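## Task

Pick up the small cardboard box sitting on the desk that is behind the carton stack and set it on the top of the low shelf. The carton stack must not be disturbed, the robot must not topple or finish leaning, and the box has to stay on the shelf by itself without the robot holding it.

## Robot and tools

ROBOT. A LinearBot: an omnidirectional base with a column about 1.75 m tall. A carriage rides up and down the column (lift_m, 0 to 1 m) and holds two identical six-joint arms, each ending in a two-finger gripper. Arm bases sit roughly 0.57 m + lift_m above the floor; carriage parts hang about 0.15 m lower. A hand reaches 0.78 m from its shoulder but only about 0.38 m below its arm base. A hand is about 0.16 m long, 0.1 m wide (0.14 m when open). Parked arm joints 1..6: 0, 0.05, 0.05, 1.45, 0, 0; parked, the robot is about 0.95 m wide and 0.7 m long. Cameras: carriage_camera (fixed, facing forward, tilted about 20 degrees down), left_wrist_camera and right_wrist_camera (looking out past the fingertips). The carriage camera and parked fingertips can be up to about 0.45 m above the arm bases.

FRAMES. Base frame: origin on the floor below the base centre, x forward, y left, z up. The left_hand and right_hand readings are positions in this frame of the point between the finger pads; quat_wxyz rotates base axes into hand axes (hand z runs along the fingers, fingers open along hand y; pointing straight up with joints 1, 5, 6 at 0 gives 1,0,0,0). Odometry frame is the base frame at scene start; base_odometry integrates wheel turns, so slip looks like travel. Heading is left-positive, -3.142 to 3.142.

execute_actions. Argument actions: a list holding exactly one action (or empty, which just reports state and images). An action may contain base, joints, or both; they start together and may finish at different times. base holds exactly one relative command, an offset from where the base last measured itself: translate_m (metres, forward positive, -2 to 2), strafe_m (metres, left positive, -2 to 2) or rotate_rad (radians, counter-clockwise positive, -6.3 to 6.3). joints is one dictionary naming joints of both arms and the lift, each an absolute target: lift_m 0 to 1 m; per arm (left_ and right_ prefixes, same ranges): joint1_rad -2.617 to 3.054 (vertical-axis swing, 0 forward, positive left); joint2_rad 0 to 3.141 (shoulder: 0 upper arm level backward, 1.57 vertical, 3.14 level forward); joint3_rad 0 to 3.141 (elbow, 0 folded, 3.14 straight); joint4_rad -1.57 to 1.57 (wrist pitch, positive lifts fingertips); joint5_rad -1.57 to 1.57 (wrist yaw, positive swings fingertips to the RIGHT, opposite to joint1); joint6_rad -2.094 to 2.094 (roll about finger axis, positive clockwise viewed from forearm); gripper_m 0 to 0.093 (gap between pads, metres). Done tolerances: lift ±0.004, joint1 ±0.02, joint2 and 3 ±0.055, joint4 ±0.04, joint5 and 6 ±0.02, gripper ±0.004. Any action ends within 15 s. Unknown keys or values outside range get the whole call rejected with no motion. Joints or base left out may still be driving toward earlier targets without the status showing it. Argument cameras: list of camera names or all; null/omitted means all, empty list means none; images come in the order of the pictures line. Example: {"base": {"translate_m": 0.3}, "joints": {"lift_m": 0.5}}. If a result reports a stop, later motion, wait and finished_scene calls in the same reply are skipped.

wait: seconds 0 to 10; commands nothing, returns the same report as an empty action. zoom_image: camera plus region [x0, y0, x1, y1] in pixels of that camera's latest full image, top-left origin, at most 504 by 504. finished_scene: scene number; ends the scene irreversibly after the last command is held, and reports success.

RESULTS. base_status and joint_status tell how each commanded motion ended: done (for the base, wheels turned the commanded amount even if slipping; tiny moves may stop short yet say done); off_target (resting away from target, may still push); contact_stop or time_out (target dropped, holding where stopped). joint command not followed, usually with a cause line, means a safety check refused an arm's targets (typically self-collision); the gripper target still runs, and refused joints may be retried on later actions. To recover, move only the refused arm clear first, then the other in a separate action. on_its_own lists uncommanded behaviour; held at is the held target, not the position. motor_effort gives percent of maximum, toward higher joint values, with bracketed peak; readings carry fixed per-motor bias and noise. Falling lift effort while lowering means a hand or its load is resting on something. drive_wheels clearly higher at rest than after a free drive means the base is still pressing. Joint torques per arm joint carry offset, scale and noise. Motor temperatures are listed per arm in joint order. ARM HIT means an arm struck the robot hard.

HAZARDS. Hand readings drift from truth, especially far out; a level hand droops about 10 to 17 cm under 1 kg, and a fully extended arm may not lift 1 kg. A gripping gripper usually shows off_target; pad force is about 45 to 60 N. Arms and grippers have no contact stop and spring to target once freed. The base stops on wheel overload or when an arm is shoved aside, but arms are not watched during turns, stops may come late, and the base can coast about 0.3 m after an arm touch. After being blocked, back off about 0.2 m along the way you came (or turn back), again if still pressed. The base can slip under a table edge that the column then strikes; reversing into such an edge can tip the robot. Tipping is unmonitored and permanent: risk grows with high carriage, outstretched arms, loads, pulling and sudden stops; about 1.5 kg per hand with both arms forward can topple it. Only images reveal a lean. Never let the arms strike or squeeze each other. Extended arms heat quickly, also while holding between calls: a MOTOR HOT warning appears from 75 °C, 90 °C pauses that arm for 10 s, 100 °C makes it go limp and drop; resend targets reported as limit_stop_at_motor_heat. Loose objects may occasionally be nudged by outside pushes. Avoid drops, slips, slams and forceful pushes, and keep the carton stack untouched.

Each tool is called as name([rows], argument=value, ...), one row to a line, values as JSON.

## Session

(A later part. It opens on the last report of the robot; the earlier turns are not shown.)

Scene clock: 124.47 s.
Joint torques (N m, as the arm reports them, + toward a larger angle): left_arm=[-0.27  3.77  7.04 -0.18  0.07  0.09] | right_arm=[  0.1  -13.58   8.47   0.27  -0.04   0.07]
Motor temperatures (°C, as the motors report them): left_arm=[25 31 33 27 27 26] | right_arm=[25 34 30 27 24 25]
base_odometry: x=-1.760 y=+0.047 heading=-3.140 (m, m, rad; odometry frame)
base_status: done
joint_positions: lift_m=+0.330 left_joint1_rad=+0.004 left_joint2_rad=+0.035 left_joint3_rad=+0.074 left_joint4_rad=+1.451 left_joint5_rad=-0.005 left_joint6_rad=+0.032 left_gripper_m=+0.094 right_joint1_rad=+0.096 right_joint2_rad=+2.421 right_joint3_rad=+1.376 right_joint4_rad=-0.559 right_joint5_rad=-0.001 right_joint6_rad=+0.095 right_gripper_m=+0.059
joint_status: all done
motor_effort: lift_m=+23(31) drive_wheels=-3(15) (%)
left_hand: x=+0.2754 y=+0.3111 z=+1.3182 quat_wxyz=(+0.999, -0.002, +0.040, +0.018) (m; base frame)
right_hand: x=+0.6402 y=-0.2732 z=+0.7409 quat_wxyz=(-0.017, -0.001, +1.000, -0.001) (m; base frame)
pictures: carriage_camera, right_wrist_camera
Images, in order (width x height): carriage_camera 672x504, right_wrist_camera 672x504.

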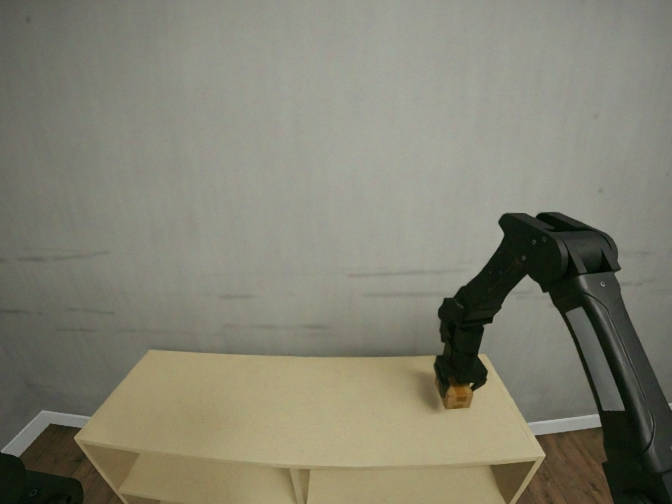

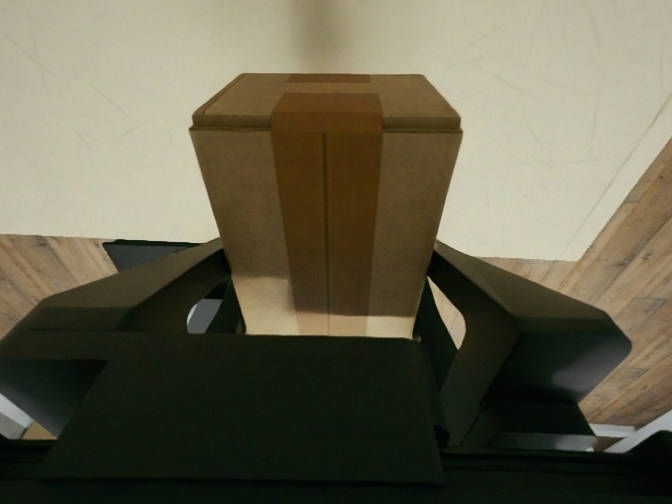

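execute_actions([
  {"base":{"translate_m":0.06},"joints":{"lift_m":0.25,"right_joint4_rad":-0.535}},
], cameras=["carriage_camera","right_wrist_camera"])

Scene clock: 127.27 s.
Joint torques (N m, as the arm reports them, + toward a larger angle): left_arm=[-0.16  3.8   7.12 -0.2   0.08  0.11] | right_arm=[  0.09 -13.29   8.2    0.32  -0.04   0.07]
Motor temperatures (°C, as the motors report them): left_arm=[25 31 33 27 27 26] | right_arm=[25 35 30 27 24 25]
base_odometry: x=-1.820 y=+0.046 heading=-3.140 (m, m, rad; odometry frame)
base_status: done
joint_positions: lift_m=+0.250 left_joint1_rad=+0.004 left_joint2_rad=+0.035 left_joint3_rad=+0.074 left_joint4_rad=+1.449 left_joint5_rad=-0.005 left_joint6_rad=+0.032 left_gripper_m=+0.094 right_joint1_rad=+0.096 right_joint2_rad=+2.417 right_joint3_rad=+1.380 right_joint4_rad=-0.537 right_joint5_rad=-0.001 right_joint6_rad=+0.095 right_gripper_m=+0.059
joint_status: all done
motor_effort: lift_m=+22(23) drive_wheels=+4(14) (%)
left_hand: x=+0.2758 y=+0.3111 z=+1.2381 quat_wxyz=(+0.999, -0.002, +0.041, +0.018) (m; base frame)
right_hand: x=+0.6487 y=-0.2724 z=+0.6631 quat_wxyz=(-0.001, -0.001, +1.000, +0.000) (m; base frame)
pictures: carriage_camera, right_wrist_camera
Images, in order (width x height): carriage_camera 672x504, right_wrist_camera 672x504.

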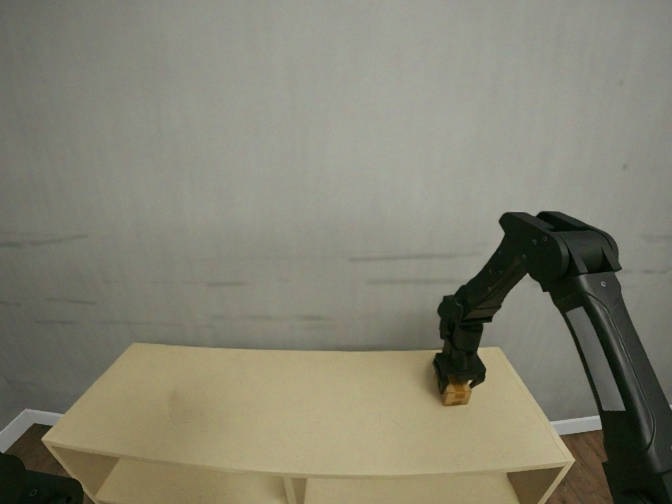

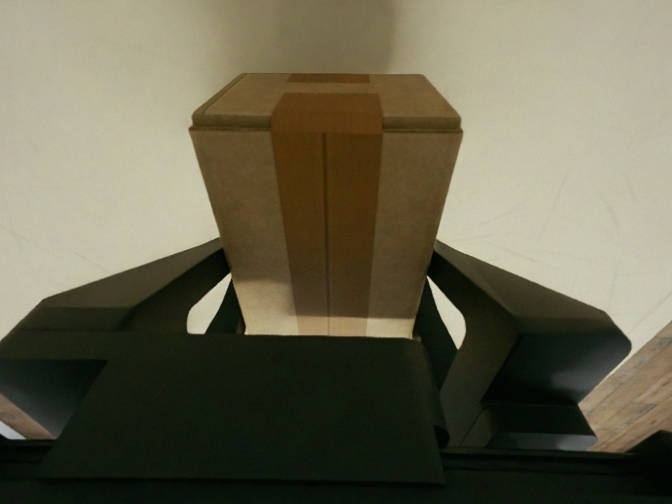

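execute_actions([
  {"joints":{"lift_m":0.235}},
], cameras=["carriage_camera"])

zoom_image(camera="carriage_camera", region=[400, 340, 520, 430])

Scene clock: 129.80 s.
Joint torques (N m, as the arm reports them, + toward a larger angle): left_arm=[-0.26  3.74  7.04 -0.16  0.08  0.1 ] | right_arm=[  0.14 -13.49   8.21   0.3   -0.04   0.07]
Motor temperatures (°C, as the motors report them): left_arm=[25 31 33 27 27 26] | right_arm=[25 36 30 27 24 25]
base_odometry: x=-1.820 y=+0.046 heading=-3.140 (m, m, rad; odometry frame)
base_status: not commanded
joint_positions: lift_m=+0.235 left_joint1_rad=+0.004 left_joint2_rad=+0.035 left_joint3_rad=+0.074 left_joint4_rad=+1.450 left_joint5_rad=-0.005 left_joint6_rad=+0.032 left_gripper_m=+0.094 right_joint1_rad=+0.096 right_joint2_rad=+2.419 right_joint3_rad=+1.380 right_joint4_rad=-0.536 right_joint5_rad=-0.001 right_joint6_rad=+0.095 right_gripper_m=+0.059
joint_status: all done
motor_effort: lift_m=+26(25) drive_wheels=-2(4) (%)
left_hand: x=+0.2757 y=+0.3111 z=+1.2230 quat_wxyz=(+0.999, -0.002, +0.041, +0.018) (m; base frame)
right_hand: x=+0.6482 y=-0.2724 z=+0.6471 quat_wxyz=(-0.002, -0.001, +1.000, +0.000) (m; base frame)
pictures: carriage_camera
Images, in order (width x height): carriage_camera 672x504.

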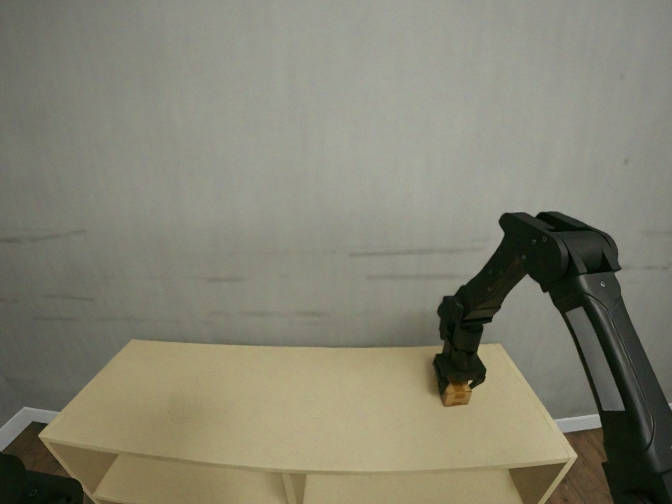

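Region (400, 340, 520, 430) of carriage_camera's 672x504 image, scaled by 4.200, with more detail than that image has; it fills the top 378 rows of this view, and the rest is white.

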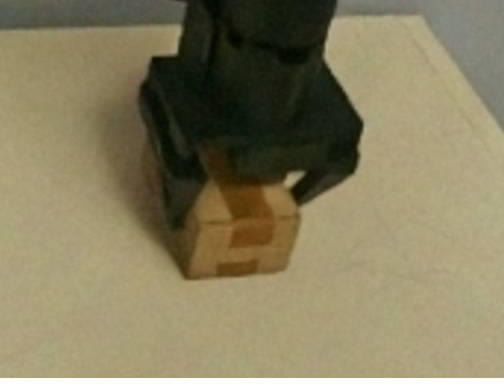

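execute_actions([
  {"joints":{"lift_m":0.22}},
], cameras=[])

Scene clock: 131.33 s.
Joint torques (N m, as the arm reports them, + toward a larger angle): left_arm=[-0.19  3.77  7.06 -0.18  0.08  0.09] | right_arm=[  0.14 -12.24   7.53   0.45  -0.08   0.07]
Motor temperatures (°C, as the motors report them): left_arm=[25 31 33 27 27 26] | right_arm=[25 36 30 27 24 25]
base_odometry: x=-1.820 y=+0.046 heading=-3.140 (m, m, rad; odometry frame)
base_status: not commanded
joint_positions: lift_m=+0.220 left_joint1_rad=+0.004 left_joint2_rad=+0.035 left_joint3_rad=+0.074 left_joint4_rad=+1.450 left_joint5_rad=-0.005 left_joint6_rad=+0.032 left_gripper_m=+0.094 right_joint1_rad=+0.096 right_joint2_rad=+2.403 right_joint3_rad=+1.390 right_joint4_rad=-0.547 right_joint5_rad=+0.003 right_joint6_rad=+0.095 right_gripper_m=+0.059
joint_status: all done
motor_effort: lift_m=+22(23) drive_wheels=-2(2) (%)
left_hand: x=+0.2757 y=+0.3111 z=+1.2082 quat_wxyz=(+0.999, -0.002, +0.041, +0.018) (m; base frame)
right_hand: x=+0.6540 y=-0.2725 z=+0.6403 quat_wxyz=(+0.006, -0.001, +1.000, -0.001) (m; base frame)
pictures: none
No camera images: the call's "cameras" was empty. Leave "cameras" out to get every camera's image.

Touched down. Ease off slightly, release, and lift away.

execute_actions([
  {"joints":{"right_gripper_m":0.093}},
], cameras=[])

execute_actions([
  {"joints":{"lift_m":0.33}},
], cameras=["carriage_camera","right_wrist_camera"])

Scene clock: 136.77 s.
Joint torques (N m, as the arm reports them, + toward a larger angle): left_arm=[-0.28  3.84  7.07 -0.19  0.08  0.09] | right_arm=[  0.14 -12.27   7.45   0.41  -0.07   0.07]
Motor temperatures (°C, as the motors report them): left_arm=[25 31 33 27 27 26] | right_arm=[25 37 30 27 24 25]
base_odometry: x=-1.820 y=+0.046 heading=-3.140 (m, m, rad; odometry frame)
base_status: not commanded
joint_positions: lift_m=+0.220 left_joint1_rad=+0.004 left_joint2_rad=+0.035 left_joint3_rad=+0.074 left_joint4_rad=+1.450 left_joint5_rad=-0.005 left_joint6_rad=+0.032 left_gripper_m=+0.094 right_joint1_rad=+0.096 right_joint2_rad=+2.403 right_joint3_rad=+1.390 right_joint4_rad=-0.542 right_joint5_rad=+0.003 right_joint6_rad=+0.095 right_gripper_m=+0.093
joint_status: all done
motor_effort: lift_m=+22(23) drive_wheels=+3(4) (%)
left_hand: x=+0.2757 y=+0.3111 z=+1.2082 quat_wxyz=(+0.999, -0.002, +0.041, +0.018) (m; base frame)
right_hand: x=+0.6552 y=-0.2724 z=+0.6403 quat_wxyz=(+0.008, -0.001, +1.000, -0.001) (m; base frame)
pictures: none
No camera images: the call's "cameras" was empty. Leave "cameras" out to get every camera's image.

Scene clock: 137.73 s.
Joint torques (N m, as the arm reports them, + toward a larger angle): left_arm=[-0.31  3.81  6.96 -0.16  0.1   0.11] | right_arm=[  0.14 -12.78   7.5    0.34  -0.07   0.07]
Motor temperatures (°C, as the motors report them): left_arm=[25 31 33 27 27 26] | right_arm=[25 37 30 27 24 25]
base_odometry: x=-1.820 y=+0.046 heading=-3.140 (m, m, rad; odometry frame)
base_status: not commanded
joint_positions: lift_m=+0.330 left_joint1_rad=+0.004 left_joint2_rad=+0.035 left_joint3_rad=+0.074 left_joint4_rad=+1.450 left_joint5_rad=-0.005 left_joint6_rad=+0.032 left_gripper_m=+0.094 right_joint1_rad=+0.096 right_joint2_rad=+2.409 right_joint3_rad=+1.390 right_joint4_rad=-0.535 right_joint5_rad=+0.003 right_joint6_rad=+0.095 right_gripper_m=+0.093
joint_status: all done
motor_effort: lift_m=+21(30) drive_wheels=+3(2) (%)
left_hand: x=+0.2757 y=+0.3111 z=+1.3182 quat_wxyz=(+0.999, -0.002, +0.041, +0.018) (m; base frame)
right_hand: x=+0.6554 y=-0.2724 z=+0.7480 quat_wxyz=(+0.009, -0.001, +1.000, -0.001) (m; base frame)
pictures: carriage_camera, right_wrist_camera
Images, in order (width x height): carriage_camera 672x504, right_wrist_camera 672x504.

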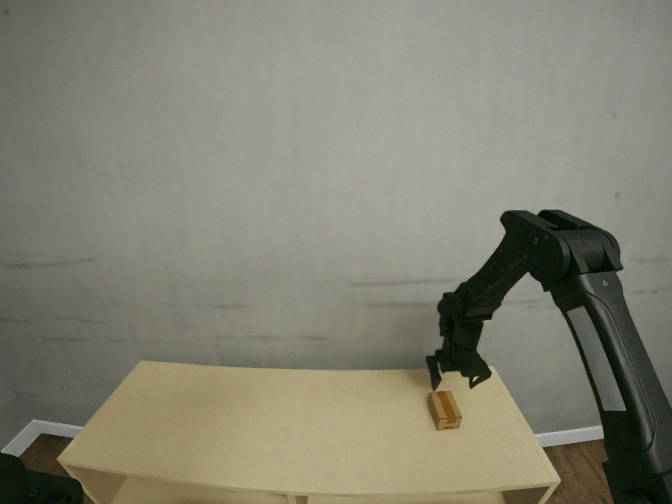

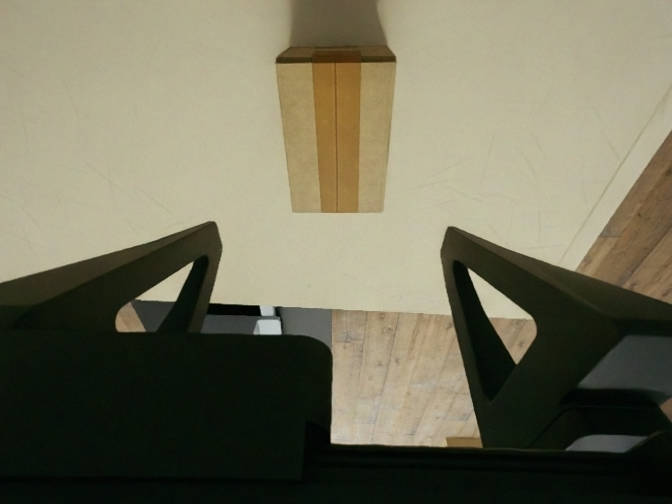

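finished_scene(scene=1)

The scene is finished: the task was done.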